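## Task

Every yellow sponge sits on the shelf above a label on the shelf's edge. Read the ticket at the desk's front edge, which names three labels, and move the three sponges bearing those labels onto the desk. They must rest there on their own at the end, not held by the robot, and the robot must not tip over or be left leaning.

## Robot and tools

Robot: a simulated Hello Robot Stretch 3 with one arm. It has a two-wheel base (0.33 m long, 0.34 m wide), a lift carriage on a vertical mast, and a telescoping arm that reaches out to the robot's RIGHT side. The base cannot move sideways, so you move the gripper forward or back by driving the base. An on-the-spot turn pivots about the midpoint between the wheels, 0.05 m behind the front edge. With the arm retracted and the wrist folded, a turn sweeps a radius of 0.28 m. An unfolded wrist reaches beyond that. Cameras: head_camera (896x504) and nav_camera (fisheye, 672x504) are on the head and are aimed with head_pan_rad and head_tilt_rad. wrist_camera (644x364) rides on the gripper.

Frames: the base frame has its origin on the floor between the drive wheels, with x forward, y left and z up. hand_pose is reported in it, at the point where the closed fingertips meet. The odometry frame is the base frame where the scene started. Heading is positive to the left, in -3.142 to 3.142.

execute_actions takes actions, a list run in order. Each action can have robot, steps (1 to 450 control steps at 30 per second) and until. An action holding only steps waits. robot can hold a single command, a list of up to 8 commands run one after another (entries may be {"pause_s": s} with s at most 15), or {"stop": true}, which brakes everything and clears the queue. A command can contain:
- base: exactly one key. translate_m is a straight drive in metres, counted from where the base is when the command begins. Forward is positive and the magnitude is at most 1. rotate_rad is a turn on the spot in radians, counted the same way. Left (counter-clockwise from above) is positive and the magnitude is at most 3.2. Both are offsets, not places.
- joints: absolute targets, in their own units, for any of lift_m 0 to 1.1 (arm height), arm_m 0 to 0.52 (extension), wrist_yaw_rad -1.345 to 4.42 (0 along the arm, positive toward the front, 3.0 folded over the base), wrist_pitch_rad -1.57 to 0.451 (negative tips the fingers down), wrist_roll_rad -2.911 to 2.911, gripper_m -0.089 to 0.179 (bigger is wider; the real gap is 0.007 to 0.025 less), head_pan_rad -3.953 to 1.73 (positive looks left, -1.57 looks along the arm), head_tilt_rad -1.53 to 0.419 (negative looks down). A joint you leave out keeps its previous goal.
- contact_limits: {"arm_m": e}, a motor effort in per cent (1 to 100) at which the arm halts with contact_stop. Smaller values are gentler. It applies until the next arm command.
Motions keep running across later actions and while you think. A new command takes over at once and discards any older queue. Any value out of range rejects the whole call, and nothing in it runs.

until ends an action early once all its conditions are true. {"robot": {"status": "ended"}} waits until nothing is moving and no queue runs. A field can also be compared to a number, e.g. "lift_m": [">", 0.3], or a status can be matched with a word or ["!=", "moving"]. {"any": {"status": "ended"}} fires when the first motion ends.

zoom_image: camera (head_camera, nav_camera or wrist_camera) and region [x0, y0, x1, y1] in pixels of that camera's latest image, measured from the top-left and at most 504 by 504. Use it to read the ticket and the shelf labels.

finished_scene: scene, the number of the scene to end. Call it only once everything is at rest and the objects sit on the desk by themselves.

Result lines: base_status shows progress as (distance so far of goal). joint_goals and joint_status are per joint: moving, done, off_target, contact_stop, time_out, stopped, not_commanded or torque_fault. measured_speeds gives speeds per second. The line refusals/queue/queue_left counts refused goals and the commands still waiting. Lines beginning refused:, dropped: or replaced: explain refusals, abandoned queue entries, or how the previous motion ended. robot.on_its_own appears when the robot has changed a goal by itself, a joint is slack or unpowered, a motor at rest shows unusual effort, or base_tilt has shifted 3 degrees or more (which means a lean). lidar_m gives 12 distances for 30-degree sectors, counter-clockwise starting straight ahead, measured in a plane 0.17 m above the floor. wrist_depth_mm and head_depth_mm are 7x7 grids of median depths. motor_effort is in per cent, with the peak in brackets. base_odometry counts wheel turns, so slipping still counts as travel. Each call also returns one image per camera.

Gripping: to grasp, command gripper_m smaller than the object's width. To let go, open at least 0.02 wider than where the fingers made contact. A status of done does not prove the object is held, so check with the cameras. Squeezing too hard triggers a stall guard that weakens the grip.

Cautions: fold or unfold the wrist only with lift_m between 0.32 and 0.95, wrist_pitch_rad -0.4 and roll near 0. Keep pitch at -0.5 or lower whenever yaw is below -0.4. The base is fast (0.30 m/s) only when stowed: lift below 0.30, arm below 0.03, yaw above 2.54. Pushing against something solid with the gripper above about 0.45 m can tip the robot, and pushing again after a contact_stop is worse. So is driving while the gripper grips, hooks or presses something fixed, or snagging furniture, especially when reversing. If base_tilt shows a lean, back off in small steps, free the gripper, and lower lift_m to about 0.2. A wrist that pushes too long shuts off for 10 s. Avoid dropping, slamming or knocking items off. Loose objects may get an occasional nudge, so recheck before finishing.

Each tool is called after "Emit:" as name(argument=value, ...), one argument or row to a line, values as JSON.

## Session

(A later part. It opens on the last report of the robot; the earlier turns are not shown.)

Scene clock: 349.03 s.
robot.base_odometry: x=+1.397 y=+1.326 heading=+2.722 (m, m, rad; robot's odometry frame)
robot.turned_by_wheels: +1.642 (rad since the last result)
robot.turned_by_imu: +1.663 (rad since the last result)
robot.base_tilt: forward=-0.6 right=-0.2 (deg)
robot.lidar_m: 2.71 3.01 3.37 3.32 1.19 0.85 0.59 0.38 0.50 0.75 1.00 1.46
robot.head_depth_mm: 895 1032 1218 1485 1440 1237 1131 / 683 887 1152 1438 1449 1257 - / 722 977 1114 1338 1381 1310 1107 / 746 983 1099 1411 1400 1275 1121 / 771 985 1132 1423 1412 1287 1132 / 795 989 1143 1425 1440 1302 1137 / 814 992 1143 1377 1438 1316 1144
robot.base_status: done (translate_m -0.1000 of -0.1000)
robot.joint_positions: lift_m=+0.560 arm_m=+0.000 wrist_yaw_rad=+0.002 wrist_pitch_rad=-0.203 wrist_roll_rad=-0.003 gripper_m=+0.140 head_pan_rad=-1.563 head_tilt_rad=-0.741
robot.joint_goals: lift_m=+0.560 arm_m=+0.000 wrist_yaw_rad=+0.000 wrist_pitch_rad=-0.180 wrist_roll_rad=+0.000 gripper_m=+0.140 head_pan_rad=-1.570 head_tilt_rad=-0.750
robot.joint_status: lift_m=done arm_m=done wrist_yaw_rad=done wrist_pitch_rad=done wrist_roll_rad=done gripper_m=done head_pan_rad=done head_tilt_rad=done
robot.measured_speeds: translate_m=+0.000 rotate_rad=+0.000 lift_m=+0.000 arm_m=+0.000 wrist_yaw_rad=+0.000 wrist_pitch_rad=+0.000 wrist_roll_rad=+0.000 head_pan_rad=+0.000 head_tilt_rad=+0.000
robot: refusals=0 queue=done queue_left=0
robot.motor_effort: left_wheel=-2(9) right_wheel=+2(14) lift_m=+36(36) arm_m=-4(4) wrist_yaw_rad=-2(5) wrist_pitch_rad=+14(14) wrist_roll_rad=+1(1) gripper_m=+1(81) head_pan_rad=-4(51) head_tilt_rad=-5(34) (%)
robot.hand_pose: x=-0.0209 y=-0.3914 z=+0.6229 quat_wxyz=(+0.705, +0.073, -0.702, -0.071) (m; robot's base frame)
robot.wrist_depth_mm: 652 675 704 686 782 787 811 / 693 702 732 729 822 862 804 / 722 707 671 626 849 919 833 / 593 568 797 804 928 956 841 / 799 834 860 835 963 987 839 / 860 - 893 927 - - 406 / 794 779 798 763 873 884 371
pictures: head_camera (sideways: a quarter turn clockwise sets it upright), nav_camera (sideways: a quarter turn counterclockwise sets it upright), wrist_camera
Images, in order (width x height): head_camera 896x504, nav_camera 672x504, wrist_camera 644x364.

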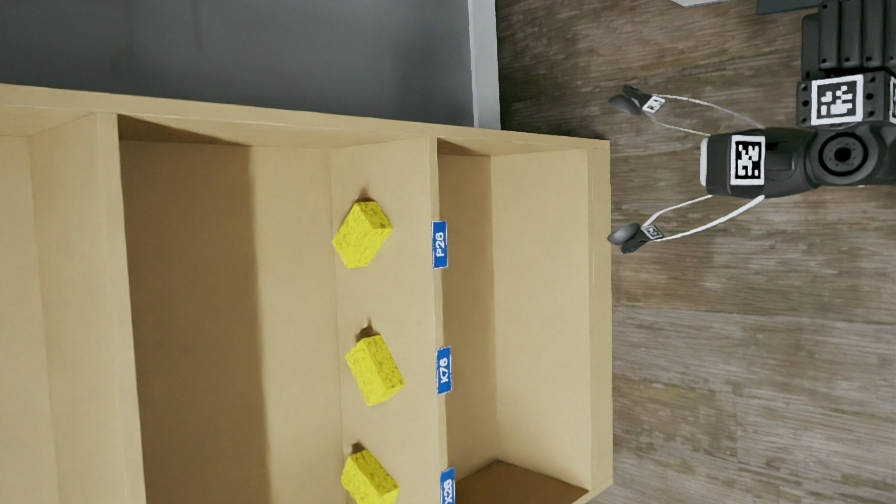

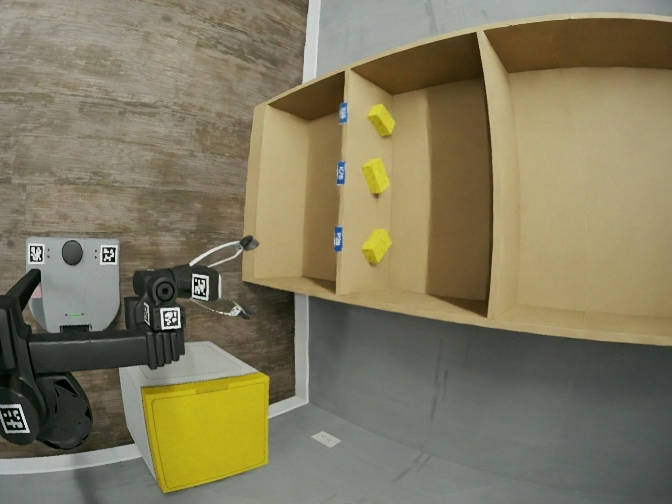

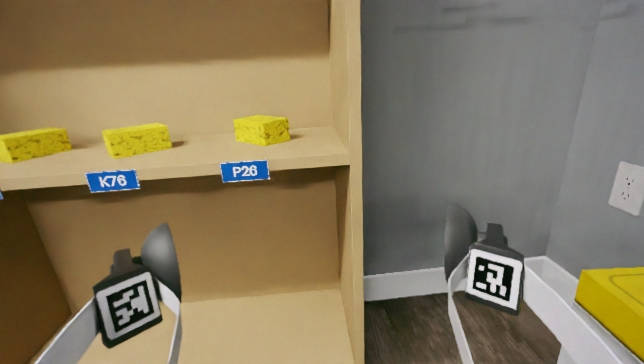

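Emit:
execute_actions(
  actions=[
    {"robot":{"joints":{"head_pan_rad":-2.5,"head_tilt_rad":-1.2,"wrist_yaw_rad":0.43,"lift_m":0.64}},"steps":450,"until":{"robot":{"status":"ended"}}},
  ],
)

Scene clock: 470.50 s.
robot.base_odometry: x=+1.397 y=+1.326 heading=+2.722 (m, m, rad; robot's odometry frame)
robot.turned_by_wheels: +0.000 (rad since the last result)
robot.turned_by_imu: +0.000 (rad since the last result)
robot.base_tilt: forward=-0.6 right=-0.4 (deg)
robot.lidar_m: 2.71 3.02 3.40 3.32 1.20 0.85 0.59 0.38 0.50 0.75 1.00 1.46
robot.head_depth_mm: 885 1006 1314 1313 - - 1084 / 955 971 921 1295 - 1134 1095 / 1025 978 919 1130 - 1148 1103 / 1124 991 952 - 1276 1171 1118 / 1263 1481 1334 1367 1247 1194 1125 / 1353 1541 1460 1367 1263 1206 1130 / 1231 1424 1466 1351 1273 1209 1143
robot.base_status: done (translate_m -0.1000 of -0.1000)
robot.joint_positions: lift_m=+0.640 arm_m=+0.000 wrist_yaw_rad=+0.428 wrist_pitch_rad=-0.203 wrist_roll_rad=-0.003 gripper_m=+0.140 head_pan_rad=-2.493 head_tilt_rad=-1.185
robot.joint_goals: lift_m=+0.640 arm_m=+0.000 wrist_yaw_rad=+0.430 wrist_pitch_rad=-0.180 wrist_roll_rad=+0.000 gripper_m=+0.140 head_pan_rad=-2.500 head_tilt_rad=-1.200
robot.joint_status: lift_m=done arm_m=done wrist_yaw_rad=done wrist_pitch_rad=done wrist_roll_rad=done gripper_m=done head_pan_rad=done head_tilt_rad=done
robot.measured_speeds: translate_m=+0.000 rotate_rad=+0.000 lift_m=+0.000 arm_m=+0.000 wrist_yaw_rad=+0.000 wrist_pitch_rad=+0.000 wrist_roll_rad=+0.000 head_pan_rad=+0.000 head_tilt_rad=+0.000
robot: refusals=0 queue=done queue_left=0
robot.motor_effort: left_wheel=-2(2) right_wheel=+2(2) lift_m=+36(38) arm_m=-3(4) wrist_yaw_rad=+2(4) wrist_pitch_rad=+14(14) wrist_roll_rad=+1(1) gripper_m=+1(1) head_pan_rad=-4(47) head_tilt_rad=-9(43) (%)
robot.hand_pose: x=+0.0806 y=-0.3693 z=+0.7030 quat_wxyz=(+0.704, +0.219, -0.671, +0.079) (m; robot's base frame)
robot.wrist_depth_mm: - 714 811 759 693 626 608 / - 742 855 788 709 650 642 / - 825 891 834 750 620 672 / - - 755 648 606 547 718 / - - - 979 869 668 766 / - - - - 890 - 802 / - - 923 871 830 889 832
pictures: head_camera (sideways: a quarter turn clockwise sets it upright), nav_camera (sideways: a quarter turn counterclockwise sets it upright), wrist_camera
Images, in order (width x height): head_camera 896x504, nav_camera 672x504, wrist_camera 644x364.

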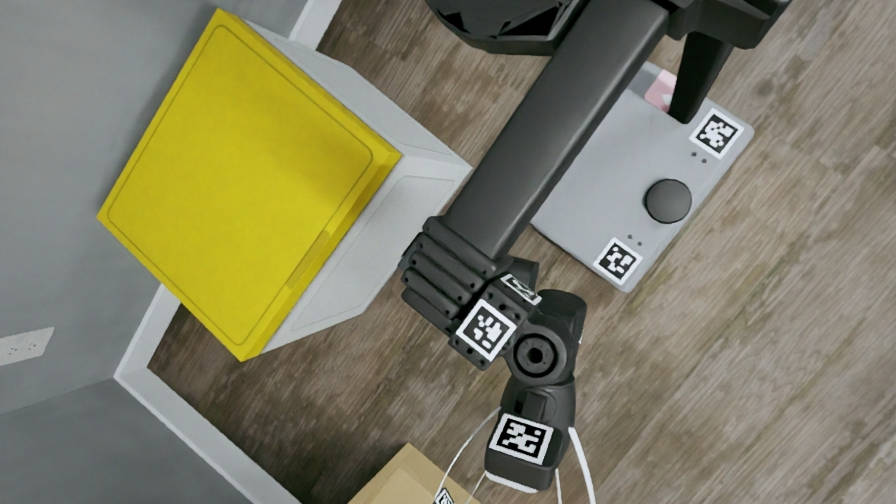

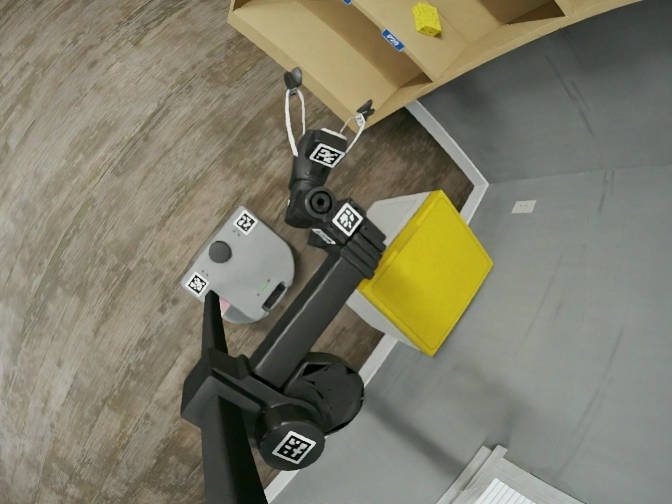

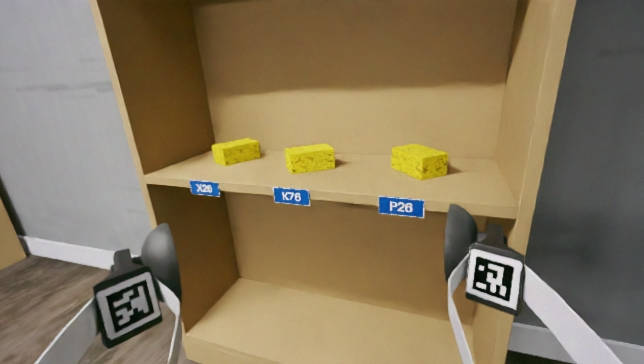

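Emit:
execute_actions(
  actions=[
    {"robot":[{"base":{"rotate_rad":-0.517},"joints":{"head_pan_rad":-1.6,"head_tilt_rad":-0.85}},{"base":{"translate_m":0.263}},{"base":{"rotate_rad":0.383}},{"base":{"translate_m":-0.15},"joints":{"arm_m":0.2,"gripper_m":0.17},"contact_limits":{"arm_m":12}}],"steps":450,"until":{"robot":{"status":"ended"}}},
    {"steps":450,"until":{"robot":{"status":"ended"}}},
  ],
)

Scene clock: 516.03 s.
robot.base_odometry: x=+1.368 y=+1.459 heading=+2.588 (m, m, rad; robot's odometry frame)
robot.turned_by_wheels: -0.134 (rad since the last result)
robot.turned_by_imu: -0.135 (rad since the last result)
robot.base_tilt: forward=-0.5 right=-0.3 (deg)
robot.lidar_m: 1.87 2.87 3.53 3.39 1.54 0.98 0.43 0.43 0.56 0.66 0.91 0.86
robot.head_depth_mm: 888 1053 1294 1520 1370 - - / 835 1011 1259 1493 1342 1201 1120 / 598 833 952 980 1327 1221 1131 / 590 924 1020 943 1341 1225 1097 / 581 907 1015 1395 1353 1237 1110 / 590 894 1012 970 1344 1257 1118 / 581 877 1014 979 1352 1256 1126
robot.base_status: done (translate_m -0.1500 of -0.1500)
robot.joint_positions: lift_m=+0.640 arm_m=+0.200 wrist_yaw_rad=+0.429 wrist_pitch_rad=-0.203 wrist_roll_rad=-0.003 gripper_m=+0.170 head_pan_rad=-1.607 head_tilt_rad=-0.853
robot.joint_goals: lift_m=+0.640 arm_m=+0.200 wrist_yaw_rad=+0.430 wrist_pitch_rad=-0.180 wrist_roll_rad=+0.000 gripper_m=+0.170 head_pan_rad=-1.600 head_tilt_rad=-0.850
robot.joint_status: lift_m=done arm_m=done wrist_yaw_rad=done wrist_pitch_rad=done wrist_roll_rad=done gripper_m=done head_pan_rad=done head_tilt_rad=done
robot.measured_speeds: translate_m=+0.000 rotate_rad=+0.000 lift_m=+0.000 arm_m=+0.000 wrist_yaw_rad=+0.000 wrist_pitch_rad=+0.000 wrist_roll_rad=+0.000 head_pan_rad=+0.000 head_tilt_rad=+0.000
robot: refusals=0 queue=done queue_left=0
robot.motor_effort: left_wheel=-2(8) right_wheel=+2(8) lift_m=+35(35) arm_m=+3(3) wrist_yaw_rad=+0(2) wrist_pitch_rad=+14(14) wrist_roll_rad=+1(1) gripper_m=-1(86) head_pan_rad=+5(51) head_tilt_rad=+2(31) (%)
robot.contact_limits: arm_m 12 (drawing in: default 22, maximum 36; extending or still: default 29, maximum 48)
robot.hand_pose: x=+0.0809 y=-0.5685 z=+0.7030 quat_wxyz=(+0.704, +0.220, -0.671, +0.080) (m; robot's base frame)
robot.wrist_depth_mm: 514 488 451 432 409 382 229 / 551 524 487 455 427 401 226 / 585 559 512 477 452 413 226 / 579 585 542 505 485 409 225 / 458 448 408 411 359 370 222 / 359 350 340 328 324 305 207 / - 708 300 276 261 258 240
pictures: head_camera (sideways: a quarter turn clockwise sets it upright), nav_camera (sideways: a quarter turn counterclockwise sets it upright), wrist_camera
Images, in order (width x height): head_camera 896x504, nav_camera 672x504, wrist_camera 644x364.

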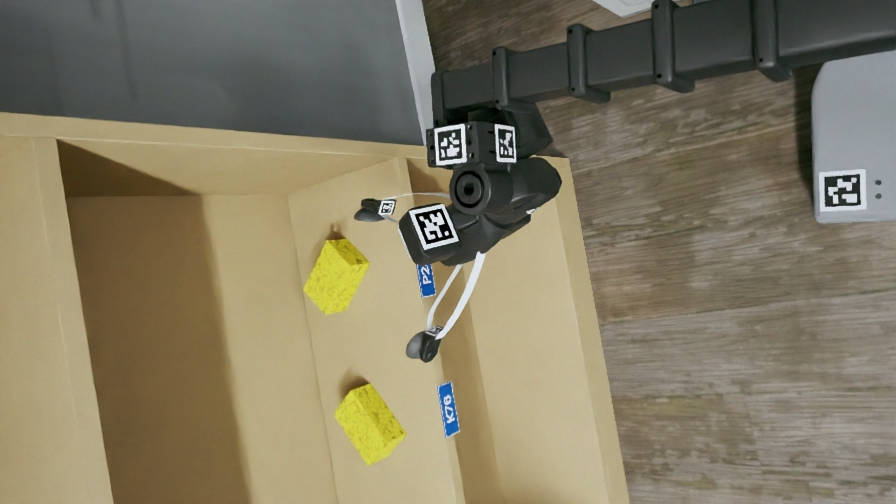

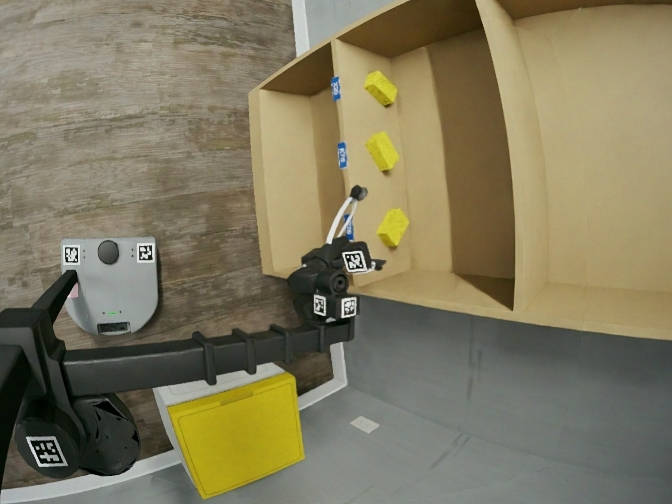

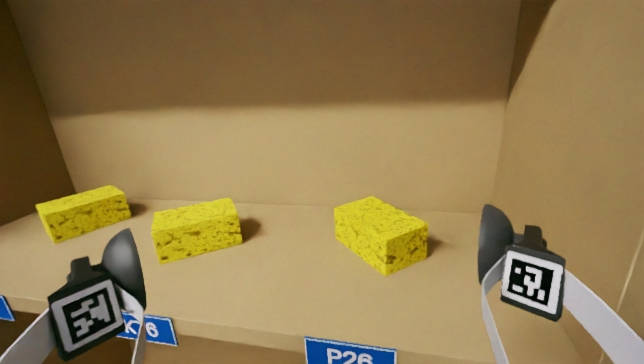

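Emit:
execute_actions(
  actions=[
    {"robot":{"joints":{"arm_m":0.40},"contact_limits":{"arm_m":12}},"steps":450,"until":{"robot":{"status":"ended"}}},
  ],
)

Scene clock: 561.87 s.
robot.base_odometry: x=+1.368 y=+1.459 heading=+2.588 (m, m, rad; robot's odometry frame)
robot.turned_by_wheels: +0.000 (rad since the last result)
robot.turned_by_imu: +0.000 (rad since the last result)
robot.base_tilt: forward=-0.5 right=-0.3 (deg)
robot.lidar_m: 1.87 2.88 3.52 3.41 1.54 0.98 0.43 0.43 0.55 0.66 0.91 0.86
robot.head_depth_mm: 891 1053 1299 1517 1368 - - / 832 1011 1210 1518 1373 1200 1116 / 598 832 - 1211 1329 1220 1133 / 590 926 978 1390 1337 1229 1098 / 582 912 1014 1372 1344 1235 1107 / 590 893 1013 967 1345 1255 1114 / 582 877 1017 981 1361 1261 1119
robot.base_status: done (translate_m -0.1500 of -0.1500)
robot.joint_positions: lift_m=+0.640 arm_m=+0.400 wrist_yaw_rad=+0.429 wrist_pitch_rad=-0.203 wrist_roll_rad=-0.003 gripper_m=+0.170 head_pan_rad=-1.607 head_tilt_rad=-0.853
robot.joint_goals: lift_m=+0.640 arm_m=+0.400 wrist_yaw_rad=+0.430 wrist_pitch_rad=-0.180 wrist_roll_rad=+0.000 gripper_m=+0.170 head_pan_rad=-1.600 head_tilt_rad=-0.850
robot.joint_status: lift_m=done arm_m=done wrist_yaw_rad=done wrist_pitch_rad=done wrist_roll_rad=done gripper_m=done head_pan_rad=done head_tilt_rad=done
robot.measured_speeds: translate_m=+0.000 rotate_rad=+0.000 lift_m=+0.000 arm_m=+0.000 wrist_yaw_rad=+0.000 wrist_pitch_rad=+0.000 wrist_roll_rad=+0.000 head_pan_rad=+0.000 head_tilt_rad=+0.000
robot: refusals=0 queue=done queue_left=0
robot.motor_effort: left_wheel=-2(2) right_wheel=+2(2) lift_m=+36(35) arm_m=+4(4) wrist_yaw_rad=+2(1) wrist_pitch_rad=+13(14) wrist_roll_rad=+1(1) gripper_m=-1(1) head_pan_rad=+4(4) head_tilt_rad=+2(2) (%)
robot.contact_limits: arm_m 12 (drawing in: default 22, maximum 36; extending or still: default 29, maximum 48)
robot.hand_pose: x=+0.0809 y=-0.7685 z=+0.7030 quat_wxyz=(+0.704, +0.220, -0.671, +0.080) (m; robot's base frame)
robot.wrist_depth_mm: 294 277 259 244 230 218 184 / 315 292 273 258 241 229 183 / 338 314 290 273 257 240 181 / 365 338 313 288 273 255 180 / 396 363 334 311 287 264 179 / 358 349 337 321 305 293 167 / - 271 264 209 261 257 202
pictures: head_camera (sideways: a quarter turn clockwise sets it upright), nav_camera (sideways: a quarter turn counterclockwise sets it upright), wrist_camera
Images, in order (width x height): head_camera 896x504, nav_camera 672x504, wrist_camera 644x364.

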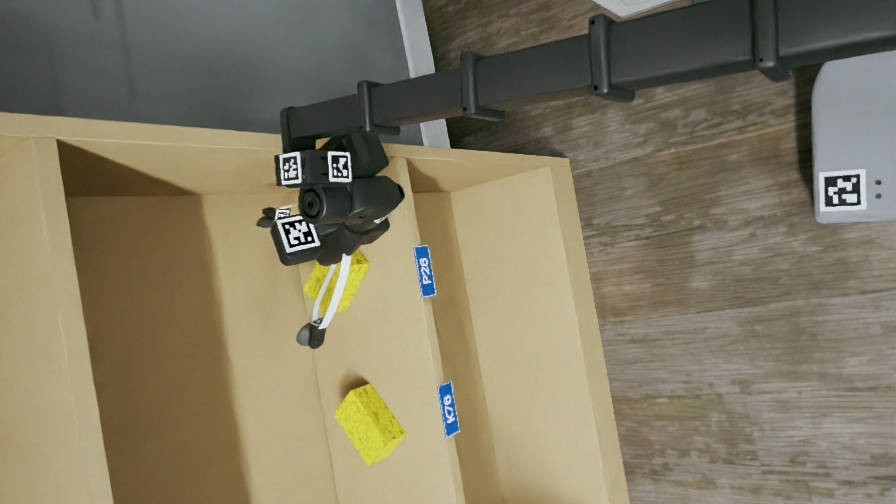

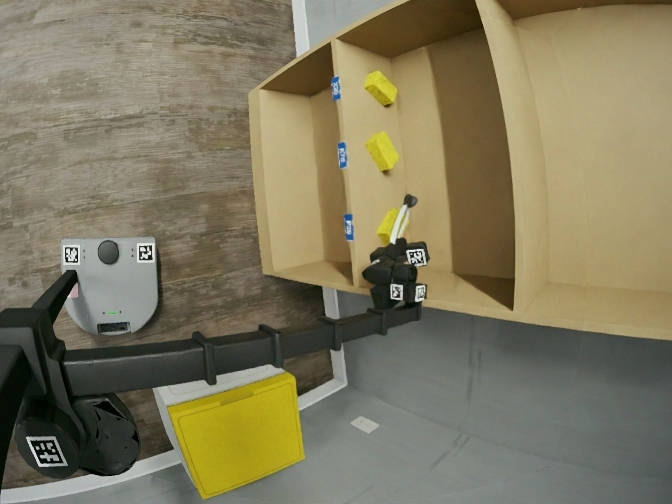

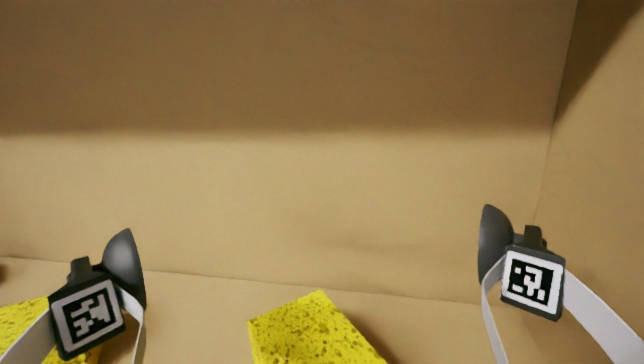

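Emit:
execute_actions(
  actions=[
    {"robot":{"joints":{"lift_m":0.59}},"steps":450,"until":{"robot":{"status":"ended"}}},
  ],
)

Scene clock: 580.20 s.
robot.base_odometry: x=+1.368 y=+1.459 heading=+2.588 (m, m, rad; robot's odometry frame)
robot.turned_by_wheels: +0.000 (rad since the last result)
robot.turned_by_imu: +0.000 (rad since the last result)
robot.base_tilt: forward=-0.6 right=-0.3 (deg)
robot.lidar_m: 1.87 2.87 3.51 3.41 1.54 0.98 0.43 0.43 0.55 0.66 0.91 0.86
robot.head_depth_mm: 890 1053 1294 1510 1378 1213 - / 833 1010 1219 1520 1341 1196 1119 / 597 834 961 1359 1339 1216 1134 / 589 928 1039 1394 1340 1229 1104 / 581 907 1016 1388 1348 1236 1109 / 589 896 1015 966 1345 1254 1117 / 581 875 1017 976 1350 1258 1122
robot.base_status: done (translate_m -0.1500 of -0.1500)
robot.joint_positions: lift_m=+0.590 arm_m=+0.400 wrist_yaw_rad=+0.429 wrist_pitch_rad=-0.203 wrist_roll_rad=-0.003 gripper_m=+0.170 head_pan_rad=-1.607 head_tilt_rad=-0.853
robot.joint_goals: lift_m=+0.590 arm_m=+0.400 wrist_yaw_rad=+0.430 wrist_pitch_rad=-0.180 wrist_roll_rad=+0.000 gripper_m=+0.170 head_pan_rad=-1.600 head_tilt_rad=-0.850
robot.joint_status: lift_m=done arm_m=done wrist_yaw_rad=done wrist_pitch_rad=done wrist_roll_rad=done gripper_m=done head_pan_rad=done head_tilt_rad=done
robot.measured_speeds: translate_m=+0.000 rotate_rad=+0.000 lift_m=+0.000 arm_m=+0.000 wrist_yaw_rad=+0.000 wrist_pitch_rad=+0.000 wrist_roll_rad=+0.000 head_pan_rad=+0.000 head_tilt_rad=+0.000
robot: refusals=0 queue=done queue_left=0
robot.motor_effort: left_wheel=-2(2) right_wheel=+2(2) lift_m=+15(36) arm_m=+4(4) wrist_yaw_rad=+1(1) wrist_pitch_rad=+14(13) wrist_roll_rad=+1(1) gripper_m=+0(1) head_pan_rad=+5(5) head_tilt_rad=+2(1) (%)
robot.contact_limits: arm_m 12 (drawing in: default 22, maximum 36; extending or still: default 29, maximum 48)
robot.hand_pose: x=+0.0809 y=-0.7685 z=+0.6539 quat_wxyz=(+0.704, +0.220, -0.671, +0.080) (m; robot's base frame)
robot.wrist_depth_mm: 292 277 259 244 229 218 184 / 314 295 274 258 242 229 183 / 342 311 291 274 258 241 180 / 360 340 314 292 269 254 180 / 366 355 324 302 287 265 180 / 214 269 240 186 248 234 167 / - 210 204 150 187 198 188
pictures: head_camera (sideways: a quarter turn clockwise sets it upright), nav_camera (sideways: a quarter turn counterclockwise sets it upright), wrist_camera
Images, in order (width x height): head_camera 896x504, nav_camera 672x504, wrist_camera 644x364.

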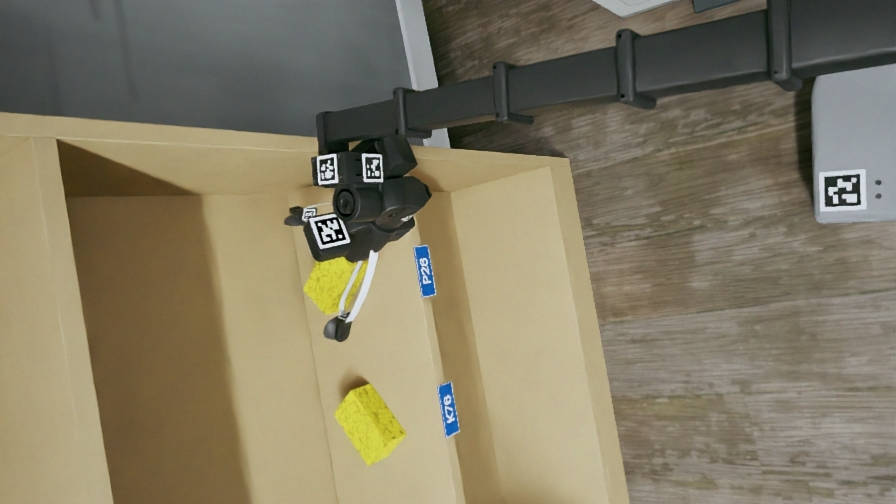

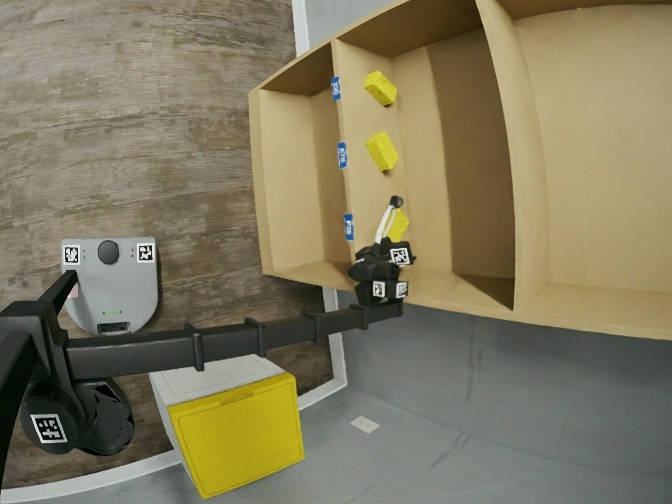

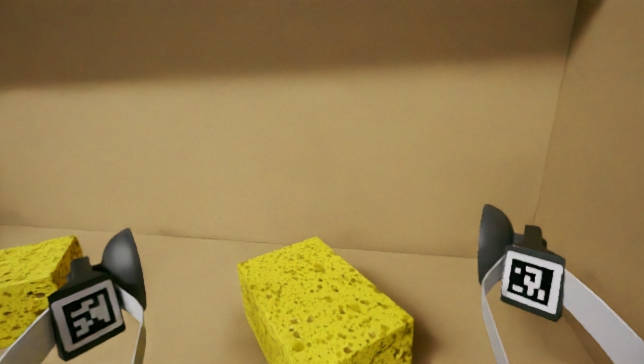

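Emit:
execute_actions(
  actions=[
    {"robot":{"joints":{"lift_m":0.565}},"steps":450,"until":{"robot":{"status":"ended"}}},
  ],
)

Scene clock: 588.33 s.
robot.base_odometry: x=+1.368 y=+1.459 heading=+2.588 (m, m, rad; robot's odometry frame)
robot.turned_by_wheels: +0.000 (rad since the last result)
robot.turned_by_imu: +0.000 (rad since the last result)
robot.base_tilt: forward=-0.6 right=-0.3 (deg)
robot.lidar_m: 1.87 2.87 3.50 3.40 1.55 0.98 0.43 0.43 0.55 0.66 0.91 0.86
robot.head_depth_mm: 886 1059 1295 1509 1362 1216 - / 834 1008 1237 1516 1341 1201 - / 598 831 972 1377 1330 1223 1131 / 591 926 1036 1393 1339 1226 1096 / 581 908 1027 1380 1344 1243 1106 / 592 895 1009 969 1338 1251 1114 / 580 877 1021 982 1354 1258 1124
robot.base_status: done (translate_m -0.1500 of -0.1500)
robot.joint_positions: lift_m=+0.565 arm_m=+0.400 wrist_yaw_rad=+0.429 wrist_pitch_rad=-0.203 wrist_roll_rad=-0.003 gripper_m=+0.170 head_pan_rad=-1.607 head_tilt_rad=-0.853
robot.joint_goals: lift_m=+0.565 arm_m=+0.400 wrist_yaw_rad=+0.430 wrist_pitch_rad=-0.180 wrist_roll_rad=+0.000 gripper_m=+0.170 head_pan_rad=-1.600 head_tilt_rad=-0.850
robot.joint_status: lift_m=done arm_m=done wrist_yaw_rad=done wrist_pitch_rad=done wrist_roll_rad=done gripper_m=done head_pan_rad=done head_tilt_rad=done
robot.measured_speeds: translate_m=+0.000 rotate_rad=+0.000 lift_m=+0.000 arm_m=+0.000 wrist_yaw_rad=+0.000 wrist_pitch_rad=+0.000 wrist_roll_rad=+0.000 head_pan_rad=+0.000 head_tilt_rad=+0.000
robot: refusals=0 queue=done queue_left=0
robot.motor_effort: left_wheel=-2(1) right_wheel=+2(2) lift_m=+15(15) arm_m=+3(4) wrist_yaw_rad=+1(1) wrist_pitch_rad=+14(14) wrist_roll_rad=+1(1) gripper_m=+1(0) head_pan_rad=+4(5) head_tilt_rad=+2(2) (%)
robot.contact_limits: arm_m 12 (drawing in: default 22, maximum 36; extending or still: default 29, maximum 48)
robot.hand_pose: x=+0.0809 y=-0.7685 z=+0.6289 quat_wxyz=(+0.704, +0.220, -0.671, +0.080) (m; robot's base frame)
robot.wrist_depth_mm: 293 277 256 243 231 218 184 / 313 292 275 256 241 230 183 / 336 313 292 275 255 241 182 / 361 337 307 290 272 255 180 / 248 306 277 193 272 261 177 / 213 227 212 146 191 199 167 / - 180 177 131 160 168 159
pictures: head_camera (sideways: a quarter turn clockwise sets it upright), nav_camera (sideways: a quarter turn counterclockwise sets it upright), wrist_camera
Images, in order (width x height): head_camera 896x504, nav_camera 672x504, wrist_camera 644x364.

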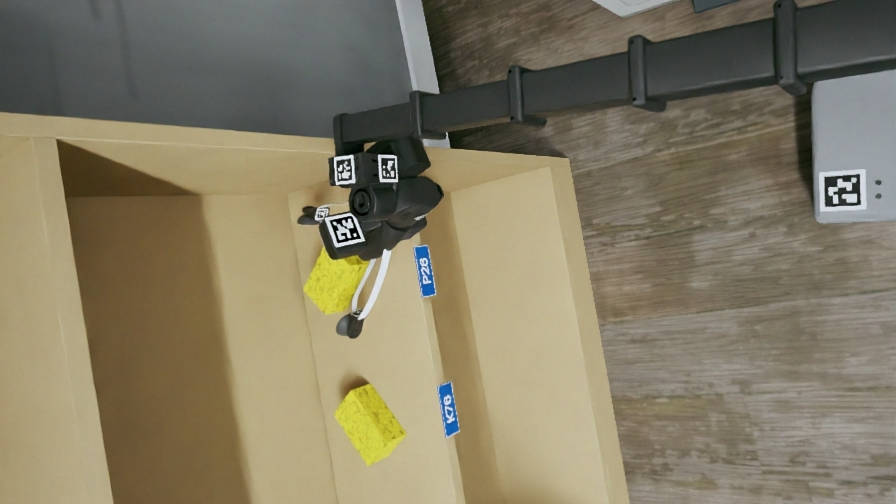

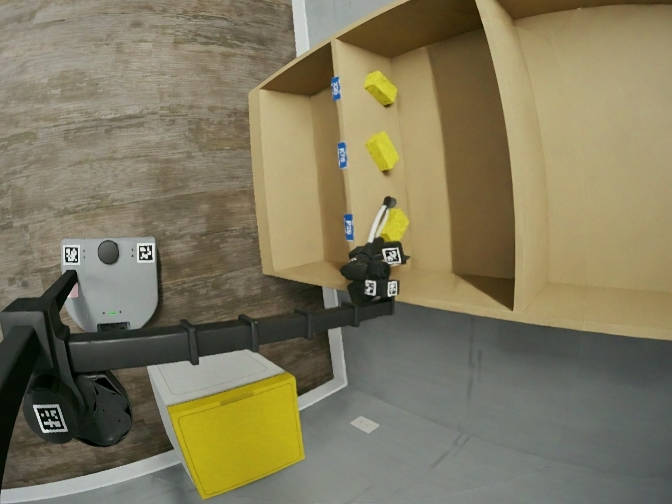

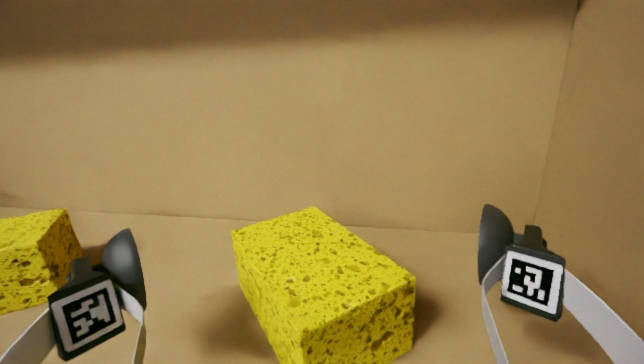

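Emit:
execute_actions(
  actions=[
    {"robot":[{"joints":{"lift_m":0.558}},{"joints":{"gripper_m":0.075}}],"steps":450,"until":{"robot":{"status":"ended"}}},
  ],
)

Scene clock: 597.03 s.
robot.base_odometry: x=+1.368 y=+1.459 heading=+2.588 (m, m, rad; robot's odometry frame)
robot.turned_by_wheels: +0.000 (rad since the last result)
robot.turned_by_imu: +0.000 (rad since the last result)
robot.base_tilt: forward=-0.7 right=-0.3 (deg)
robot.lidar_m: 1.87 2.87 3.51 3.41 1.54 0.98 0.43 0.43 0.55 0.66 0.91 0.86
robot.head_depth_mm: 890 1054 1291 1499 1353 1210 - / 834 1003 1240 1513 1343 1190 - / 598 832 974 1371 1337 1218 1127 / 589 925 1029 1404 1340 1227 1101 / 579 909 1023 1388 1343 1246 1109 / 590 892 1013 967 1344 1253 1119 / 581 875 1017 980 1353 1264 1132
robot.base_status: done (translate_m -0.1500 of -0.1500)
robot.joint_positions: lift_m=+0.558 arm_m=+0.400 wrist_yaw_rad=+0.429 wrist_pitch_rad=-0.203 wrist_roll_rad=-0.003 gripper_m=+0.075 head_pan_rad=-1.607 head_tilt_rad=-0.853
robot.joint_goals: lift_m=+0.558 arm_m=+0.400 wrist_yaw_rad=+0.430 wrist_pitch_rad=-0.180 wrist_roll_rad=+0.000 gripper_m=+0.075 head_pan_rad=-1.600 head_tilt_rad=-0.850
robot.joint_status: lift_m=done arm_m=done wrist_yaw_rad=done wrist_pitch_rad=done wrist_roll_rad=done gripper_m=done head_pan_rad=done head_tilt_rad=done
robot.measured_speeds: translate_m=+0.000 rotate_rad=+0.000 lift_m=+0.000 arm_m=+0.000 wrist_yaw_rad=+0.000 wrist_pitch_rad=+0.000 wrist_roll_rad=+0.000 head_pan_rad=+0.000 head_tilt_rad=+0.000
robot: refusals=0 queue=done queue_left=0
robot.motor_effort: left_wheel=-1(2) right_wheel=+2(2) lift_m=+15(16) arm_m=+3(3) wrist_yaw_rad=+1(1) wrist_pitch_rad=+14(13) wrist_roll_rad=+1(1) gripper_m=-1(87) head_pan_rad=+4(4) head_tilt_rad=+3(1) (%)
robot.contact_limits: arm_m 12 (drawing in: default 22, maximum 36; extending or still: default 29, maximum 48)
robot.hand_pose: x=+0.0809 y=-0.7685 z=+0.6219 quat_wxyz=(+0.704, +0.220, -0.671, +0.080) (m; robot's base frame)
robot.wrist_depth_mm: 295 276 258 243 232 218 185 / 314 296 277 258 240 231 182 / 339 313 293 273 256 241 181 / 365 336 313 288 274 253 179 / 236 286 208 179 273 251 179 / 209 219 142 138 182 197 177 / 177 174 162 135 156 160 155
pictures: head_camera (sideways: a quarter turn clockwise sets it upright), nav_camera (sideways: a quarter turn counterclockwise sets it upright), wrist_camera
Images, in order (width x height): head_camera 896x504, nav_camera 672x504, wrist_camera 644x364.

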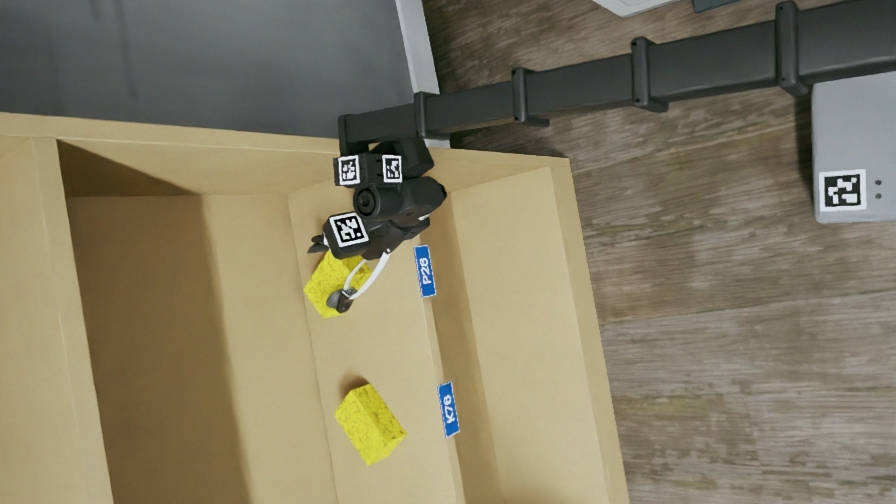

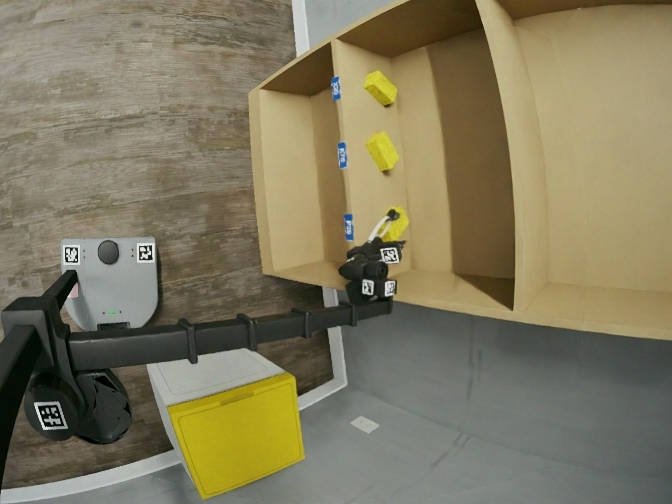

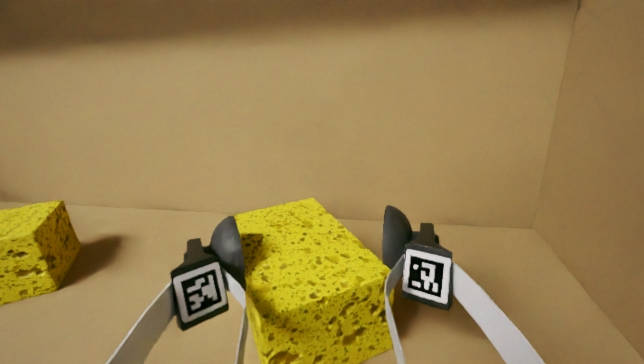

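Emit:
execute_actions(
  actions=[
    {"robot":{"joints":{"gripper_m":0.045}},"steps":450,"until":{"robot":{"status":"ended"}}},
    {"steps":10},
  ],
)

Scene clock: 601.60 s.
robot.base_odometry: x=+1.368 y=+1.459 heading=+2.588 (m, m, rad; robot's odometry frame)
robot.turned_by_wheels: +0.000 (rad since the last result)
robot.turned_by_imu: +0.000 (rad since the last result)
robot.base_tilt: forward=-0.6 right=-0.3 (deg)
robot.lidar_m: 1.87 2.88 3.51 3.42 1.53 0.98 0.43 0.43 0.55 0.66 0.90 0.86
robot.head_depth_mm: 888 1052 1295 1515 1355 1207 - / 833 1007 1241 1510 1338 1188 - / 598 830 976 1371 1324 1221 1134 / 590 921 1032 1402 1332 1226 1094 / 581 913 1023 1384 1347 1245 1107 / 591 893 1011 966 1349 1246 1118 / 581 879 1018 980 1351 1266 1125
robot.base_status: done (translate_m -0.1500 of -0.1500)
robot.joint_positions: lift_m=+0.558 arm_m=+0.400 wrist_yaw_rad=+0.429 wrist_pitch_rad=-0.203 wrist_roll_rad=-0.003 gripper_m=+0.046 head_pan_rad=-1.607 head_tilt_rad=-0.853
robot.joint_goals: lift_m=+0.558 arm_m=+0.400 wrist_yaw_rad=+0.430 wrist_pitch_rad=-0.180 wrist_roll_rad=+0.000 gripper_m=+0.045 head_pan_rad=-1.600 head_tilt_rad=-0.850
robot.joint_status: lift_m=done arm_m=done wrist_yaw_rad=done wrist_pitch_rad=done wrist_roll_rad=done gripper_m=done head_pan_rad=done head_tilt_rad=done
robot.measured_speeds: translate_m=+0.000 rotate_rad=+0.000 lift_m=+0.000 arm_m=+0.000 wrist_yaw_rad=+0.000 wrist_pitch_rad=+0.000 wrist_roll_rad=+0.000 head_pan_rad=+0.000 head_tilt_rad=+0.000
robot: refusals=0 queue=done queue_left=0
robot.motor_effort: left_wheel=-2(2) right_wheel=+2(2) lift_m=+15(15) arm_m=+3(3) wrist_yaw_rad=+1(1) wrist_pitch_rad=+13(14) wrist_roll_rad=+1(1) gripper_m=-11(87) head_pan_rad=+5(3) head_tilt_rad=+2(2) (%)
robot.contact_limits: arm_m 12 (drawing in: default 22, maximum 36; extending or still: default 29, maximum 48)
robot.hand_pose: x=+0.0809 y=-0.7685 z=+0.6220 quat_wxyz=(+0.704, +0.220, -0.671, +0.080) (m; robot's base frame)
robot.wrist_depth_mm: 294 275 260 244 230 218 184 / 315 292 274 257 242 229 183 / 336 314 292 270 258 241 181 / 360 338 312 286 271 254 180 / 236 286 237 179 276 251 179 / 213 218 139 137 146 197 177 / 177 173 163 134 156 160 156
pictures: head_camera (sideways: a quarter turn clockwise sets it upright), nav_camera (sideways: a quarter turn counterclockwise sets it upright), wrist_camera
Images, in order (width x height): head_camera 896x504, nav_camera 672x504, wrist_camera 644x364.

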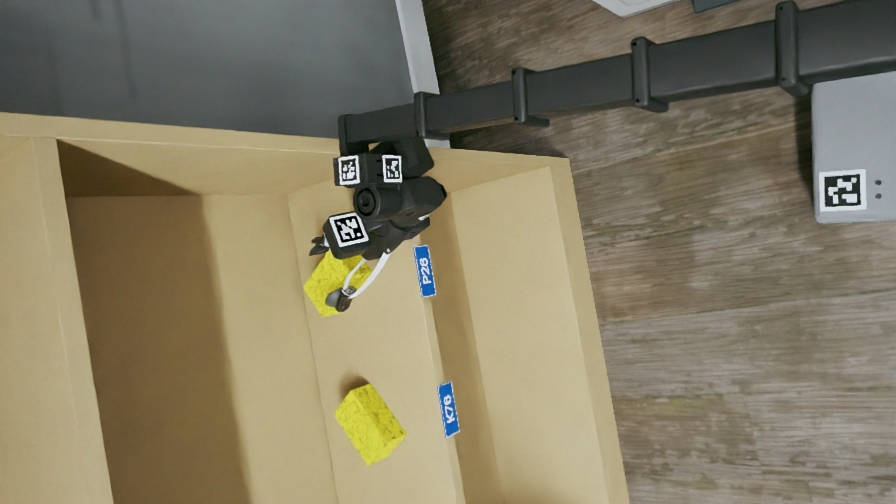

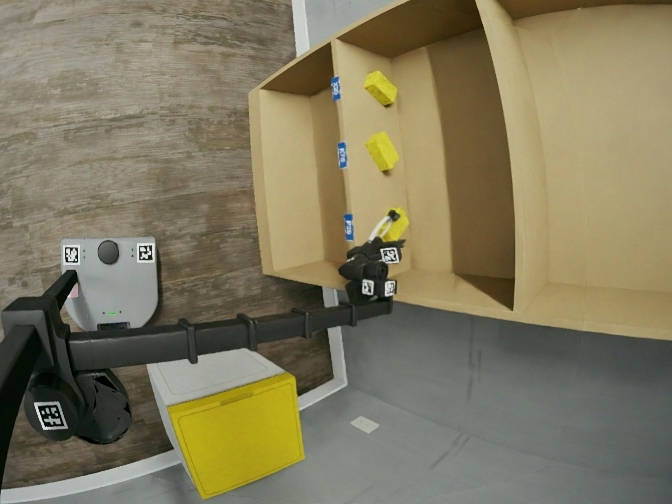

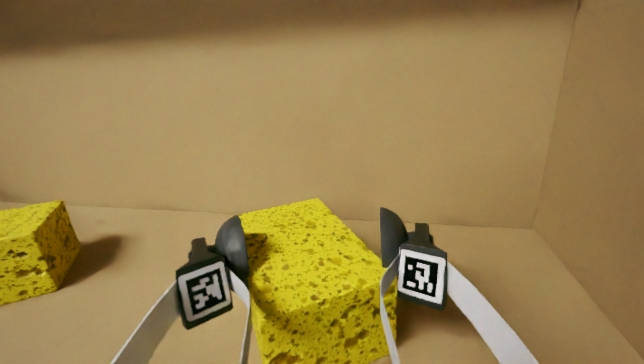

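Emit:
execute_actions(
  actions=[
    {"robot":{"joints":{"lift_m":0.60}},"steps":450,"until":{"robot":{"status":"ended"}}},
    {"steps":5},
  ],
)

Scene clock: 609.40 s.
robot.base_odometry: x=+1.368 y=+1.459 heading=+2.588 (m, m, rad; robot's odometry frame)
robot.turned_by_wheels: +0.000 (rad since the last result)
robot.turned_by_imu: +0.000 (rad since the last result)
robot.base_tilt: forward=-0.6 right=-0.3 (deg)
robot.lidar_m: 1.87 2.89 3.53 3.42 1.54 0.98 0.43 0.43 0.55 0.66 0.91 0.86
robot.head_depth_mm: 886 1056 1297 1517 1370 1210 - / 834 1009 1220 1509 1347 1203 1115 / 599 831 974 1360 1335 1218 1127 / 589 927 1024 1392 1334 1226 1098 / 581 910 1018 1375 1345 1238 1108 / 589 893 1012 966 1341 1255 1116 / 580 876 1018 977 1352 1267 1126
robot.base_status: done (translate_m -0.1500 of -0.1500)
robot.joint_positions: lift_m=+0.600 arm_m=+0.400 wrist_yaw_rad=+0.429 wrist_pitch_rad=-0.203 wrist_roll_rad=-0.003 gripper_m=+0.046 head_pan_rad=-1.607 head_tilt_rad=-0.853
robot.joint_goals: lift_m=+0.600 arm_m=+0.400 wrist_yaw_rad=+0.430 wrist_pitch_rad=-0.180 wrist_roll_rad=+0.000 gripper_m=+0.045 head_pan_rad=-1.600 head_tilt_rad=-0.850
robot.joint_status: lift_m=done arm_m=done wrist_yaw_rad=done wrist_pitch_rad=done wrist_roll_rad=done gripper_m=done head_pan_rad=done head_tilt_rad=done
robot.measured_speeds: translate_m=+0.000 rotate_rad=+0.000 lift_m=+0.000 arm_m=+0.000 wrist_yaw_rad=+0.000 wrist_pitch_rad=+0.000 wrist_roll_rad=+0.000 head_pan_rad=+0.000 head_tilt_rad=+0.000
robot: refusals=0 queue=done queue_left=0
robot.motor_effort: left_wheel=-2(2) right_wheel=+2(2) lift_m=+35(37) arm_m=+3(3) wrist_yaw_rad=+1(1) wrist_pitch_rad=+13(13) wrist_roll_rad=+1(1) gripper_m=-13(10) head_pan_rad=+4(4) head_tilt_rad=+2(3) (%)
robot.contact_limits: arm_m 12 (drawing in: default 22, maximum 36; extending or still: default 29, maximum 48)
robot.hand_pose: x=+0.0809 y=-0.7685 z=+0.6631 quat_wxyz=(+0.704, +0.220, -0.671, +0.080) (m; robot's base frame)
robot.wrist_depth_mm: 293 275 260 243 231 217 185 / 313 296 275 257 241 228 182 / 337 317 288 275 255 239 180 / 364 339 313 285 271 253 179 / 379 356 323 179 284 267 178 / 236 286 140 136 146 256 178 / 221 226 214 133 205 208 177
pictures: head_camera (sideways: a quarter turn clockwise sets it upright), nav_camera (sideways: a quarter turn counterclockwise sets it upright), wrist_camera
Images, in order (width x height): head_camera 896x504, nav_camera 672x504, wrist_camera 644x364.

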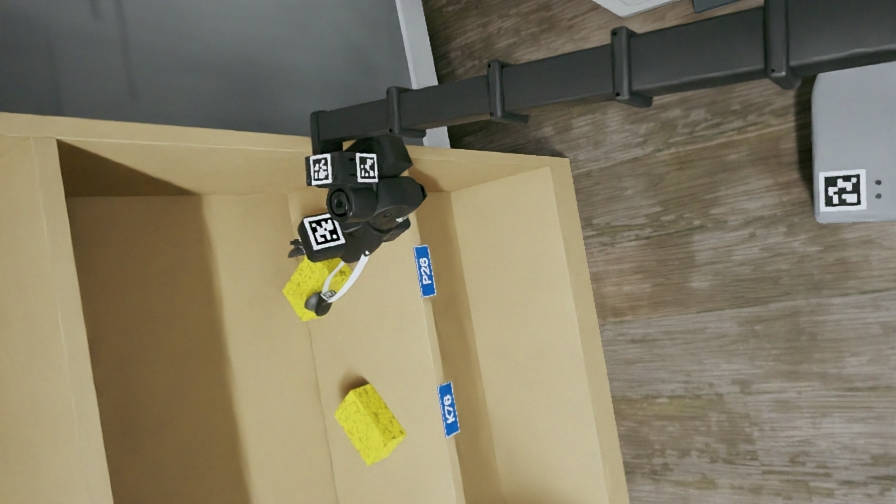

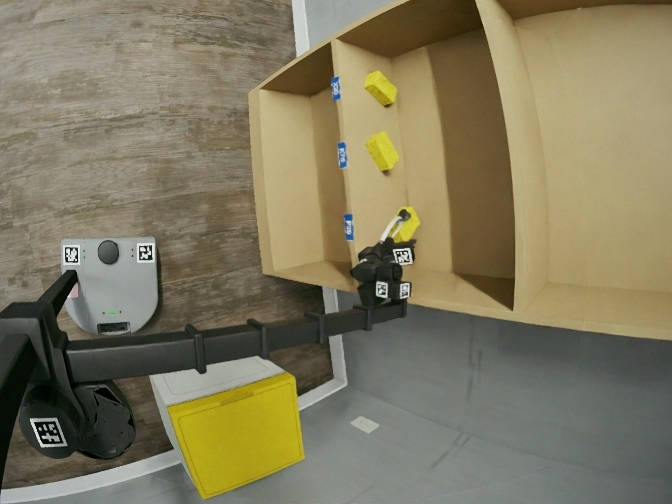

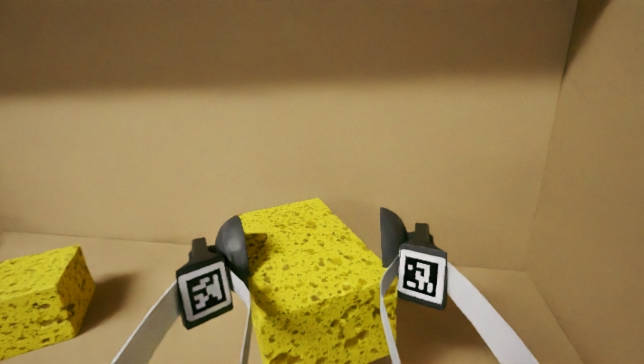

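Emit:
execute_actions(
  actions=[
    {"robot":[{"joints":{"arm_m":0.0,"head_pan_rad":0.0,"head_tilt_rad":-0.6}},{"base":{"rotate_rad":1.337},"joints":{"wrist_yaw_rad":0.0}},{"base":{"translate_m":1.0},"joints":{"lift_m":0.78}},{"base":{"translate_m":1.0}},{"base":{"translate_m":0.464}},{"base":{"rotate_rad":1.938},"joints":{"head_pan_rad":-1.57,"head_tilt_rad":-0.75}}],"steps":450,"until":{"robot":{"status":"ended"}}},
    {"steps":450,"until":{"robot":{"status":"ended"}}},
    {"steps":450,"until":{"robot":{"status":"ended"}}},
    {"steps":450,"until":{"robot":{"status":"ended"}}},
  ],
)

Scene clock: 689.43 s.
robot.base_odometry: x=-0.378 y=-0.280 heading=-0.421 (m, m, rad; robot's odometry frame)
robot.turned_by_wheels: +3.275 (rad since the last result)
robot.turned_by_imu: +3.331 (rad since the last result)
robot.base_tilt: forward=-0.6 right=-0.3 (deg)
robot.lidar_m: 1.82 1.89 2.54 2.95 2.80 2.00 1.91 1.57 1.03 1.05 1.58 1.89
robot.head_depth_mm: 1317 1197 924 1626 1444 - - / 1315 1223 941 1687 1448 - - / 1310 1248 955 870 547 1244 1085 / 1313 1267 969 1632 1472 1281 1125 / 1314 1359 986 1748 1508 1291 1130 / 1320 1525 1750 1810 1523 1299 1144 / 1319 1519 1787 1841 1539 1318 1147
robot.base_status: done (rotate_rad +1.9379 of +1.9380)
robot.joint_positions: lift_m=+0.780 arm_m=+0.000 wrist_yaw_rad=+0.002 wrist_pitch_rad=-0.203 wrist_roll_rad=-0.003 gripper_m=+0.045 head_pan_rad=-1.563 head_tilt_rad=-0.740
robot.joint_goals: lift_m=+0.780 arm_m=+0.000 wrist_yaw_rad=+0.000 wrist_pitch_rad=-0.180 wrist_roll_rad=+0.000 gripper_m=+0.045 head_pan_rad=-1.570 head_tilt_rad=-0.750
robot.joint_status: lift_m=done arm_m=done wrist_yaw_rad=done wrist_pitch_rad=done wrist_roll_rad=done gripper_m=done head_pan_rad=done head_tilt_rad=done
robot.measured_speeds: translate_m=+0.000 rotate_rad=+0.000 lift_m=+0.000 arm_m=+0.000 wrist_yaw_rad=+0.000 wrist_pitch_rad=+0.000 wrist_roll_rad=+0.000 head_pan_rad=+0.000 head_tilt_rad=+0.000
robot: refusals=0 queue=done queue_left=0
robot.motor_effort: left_wheel=-2(5) right_wheel=+3(8) lift_m=+36(36) arm_m=-5(5) wrist_yaw_rad=-2(1) wrist_pitch_rad=+13(13) wrist_roll_rad=+0(1) gripper_m=-13(11) head_pan_rad=-4(53) head_tilt_rad=-6(31) (%)
robot.hand_pose: x=-0.0211 y=-0.3915 z=+0.8431 quat_wxyz=(+0.705, +0.072, -0.702, -0.071) (m; robot's base frame)
robot.wrist_depth_mm: - - - - - - - / - - - - - - - / - - - - - - 947 / - - 670 624 608 617 654 / - - 499 179 886 823 - / - - 140 136 146 - - / - - - 133 - - -
pictures: head_camera (sideways: a quarter turn clockwise sets it upright), nav_camera (sideways: a quarter turn counterclockwise sets it upright), wrist_camera
Images, in order (width x height): head_camera 896x504, nav_camera 672x504, wrist_camera 644x364.

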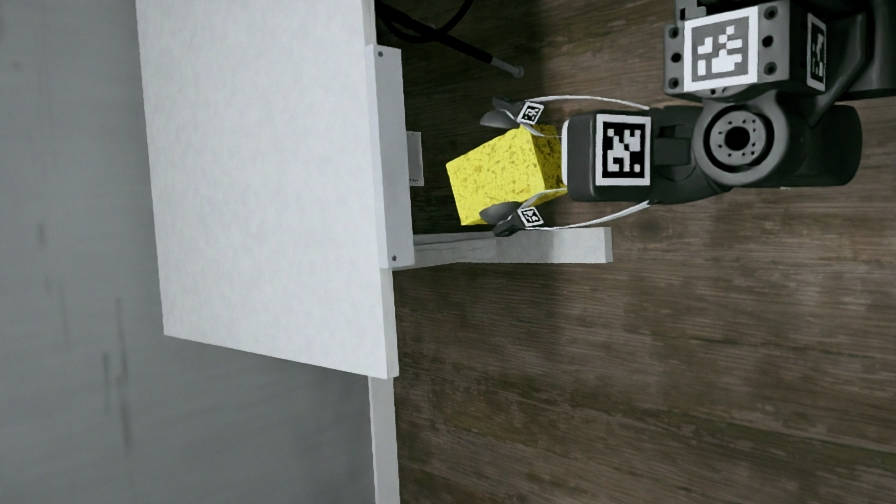

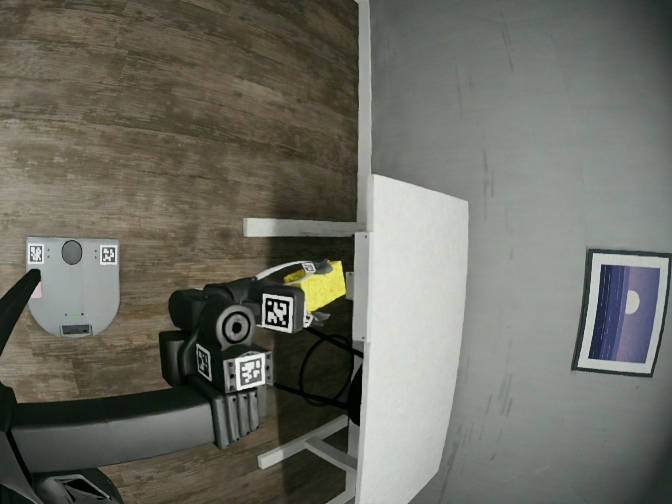

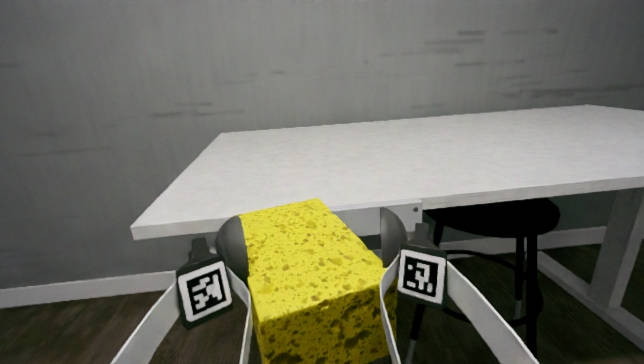

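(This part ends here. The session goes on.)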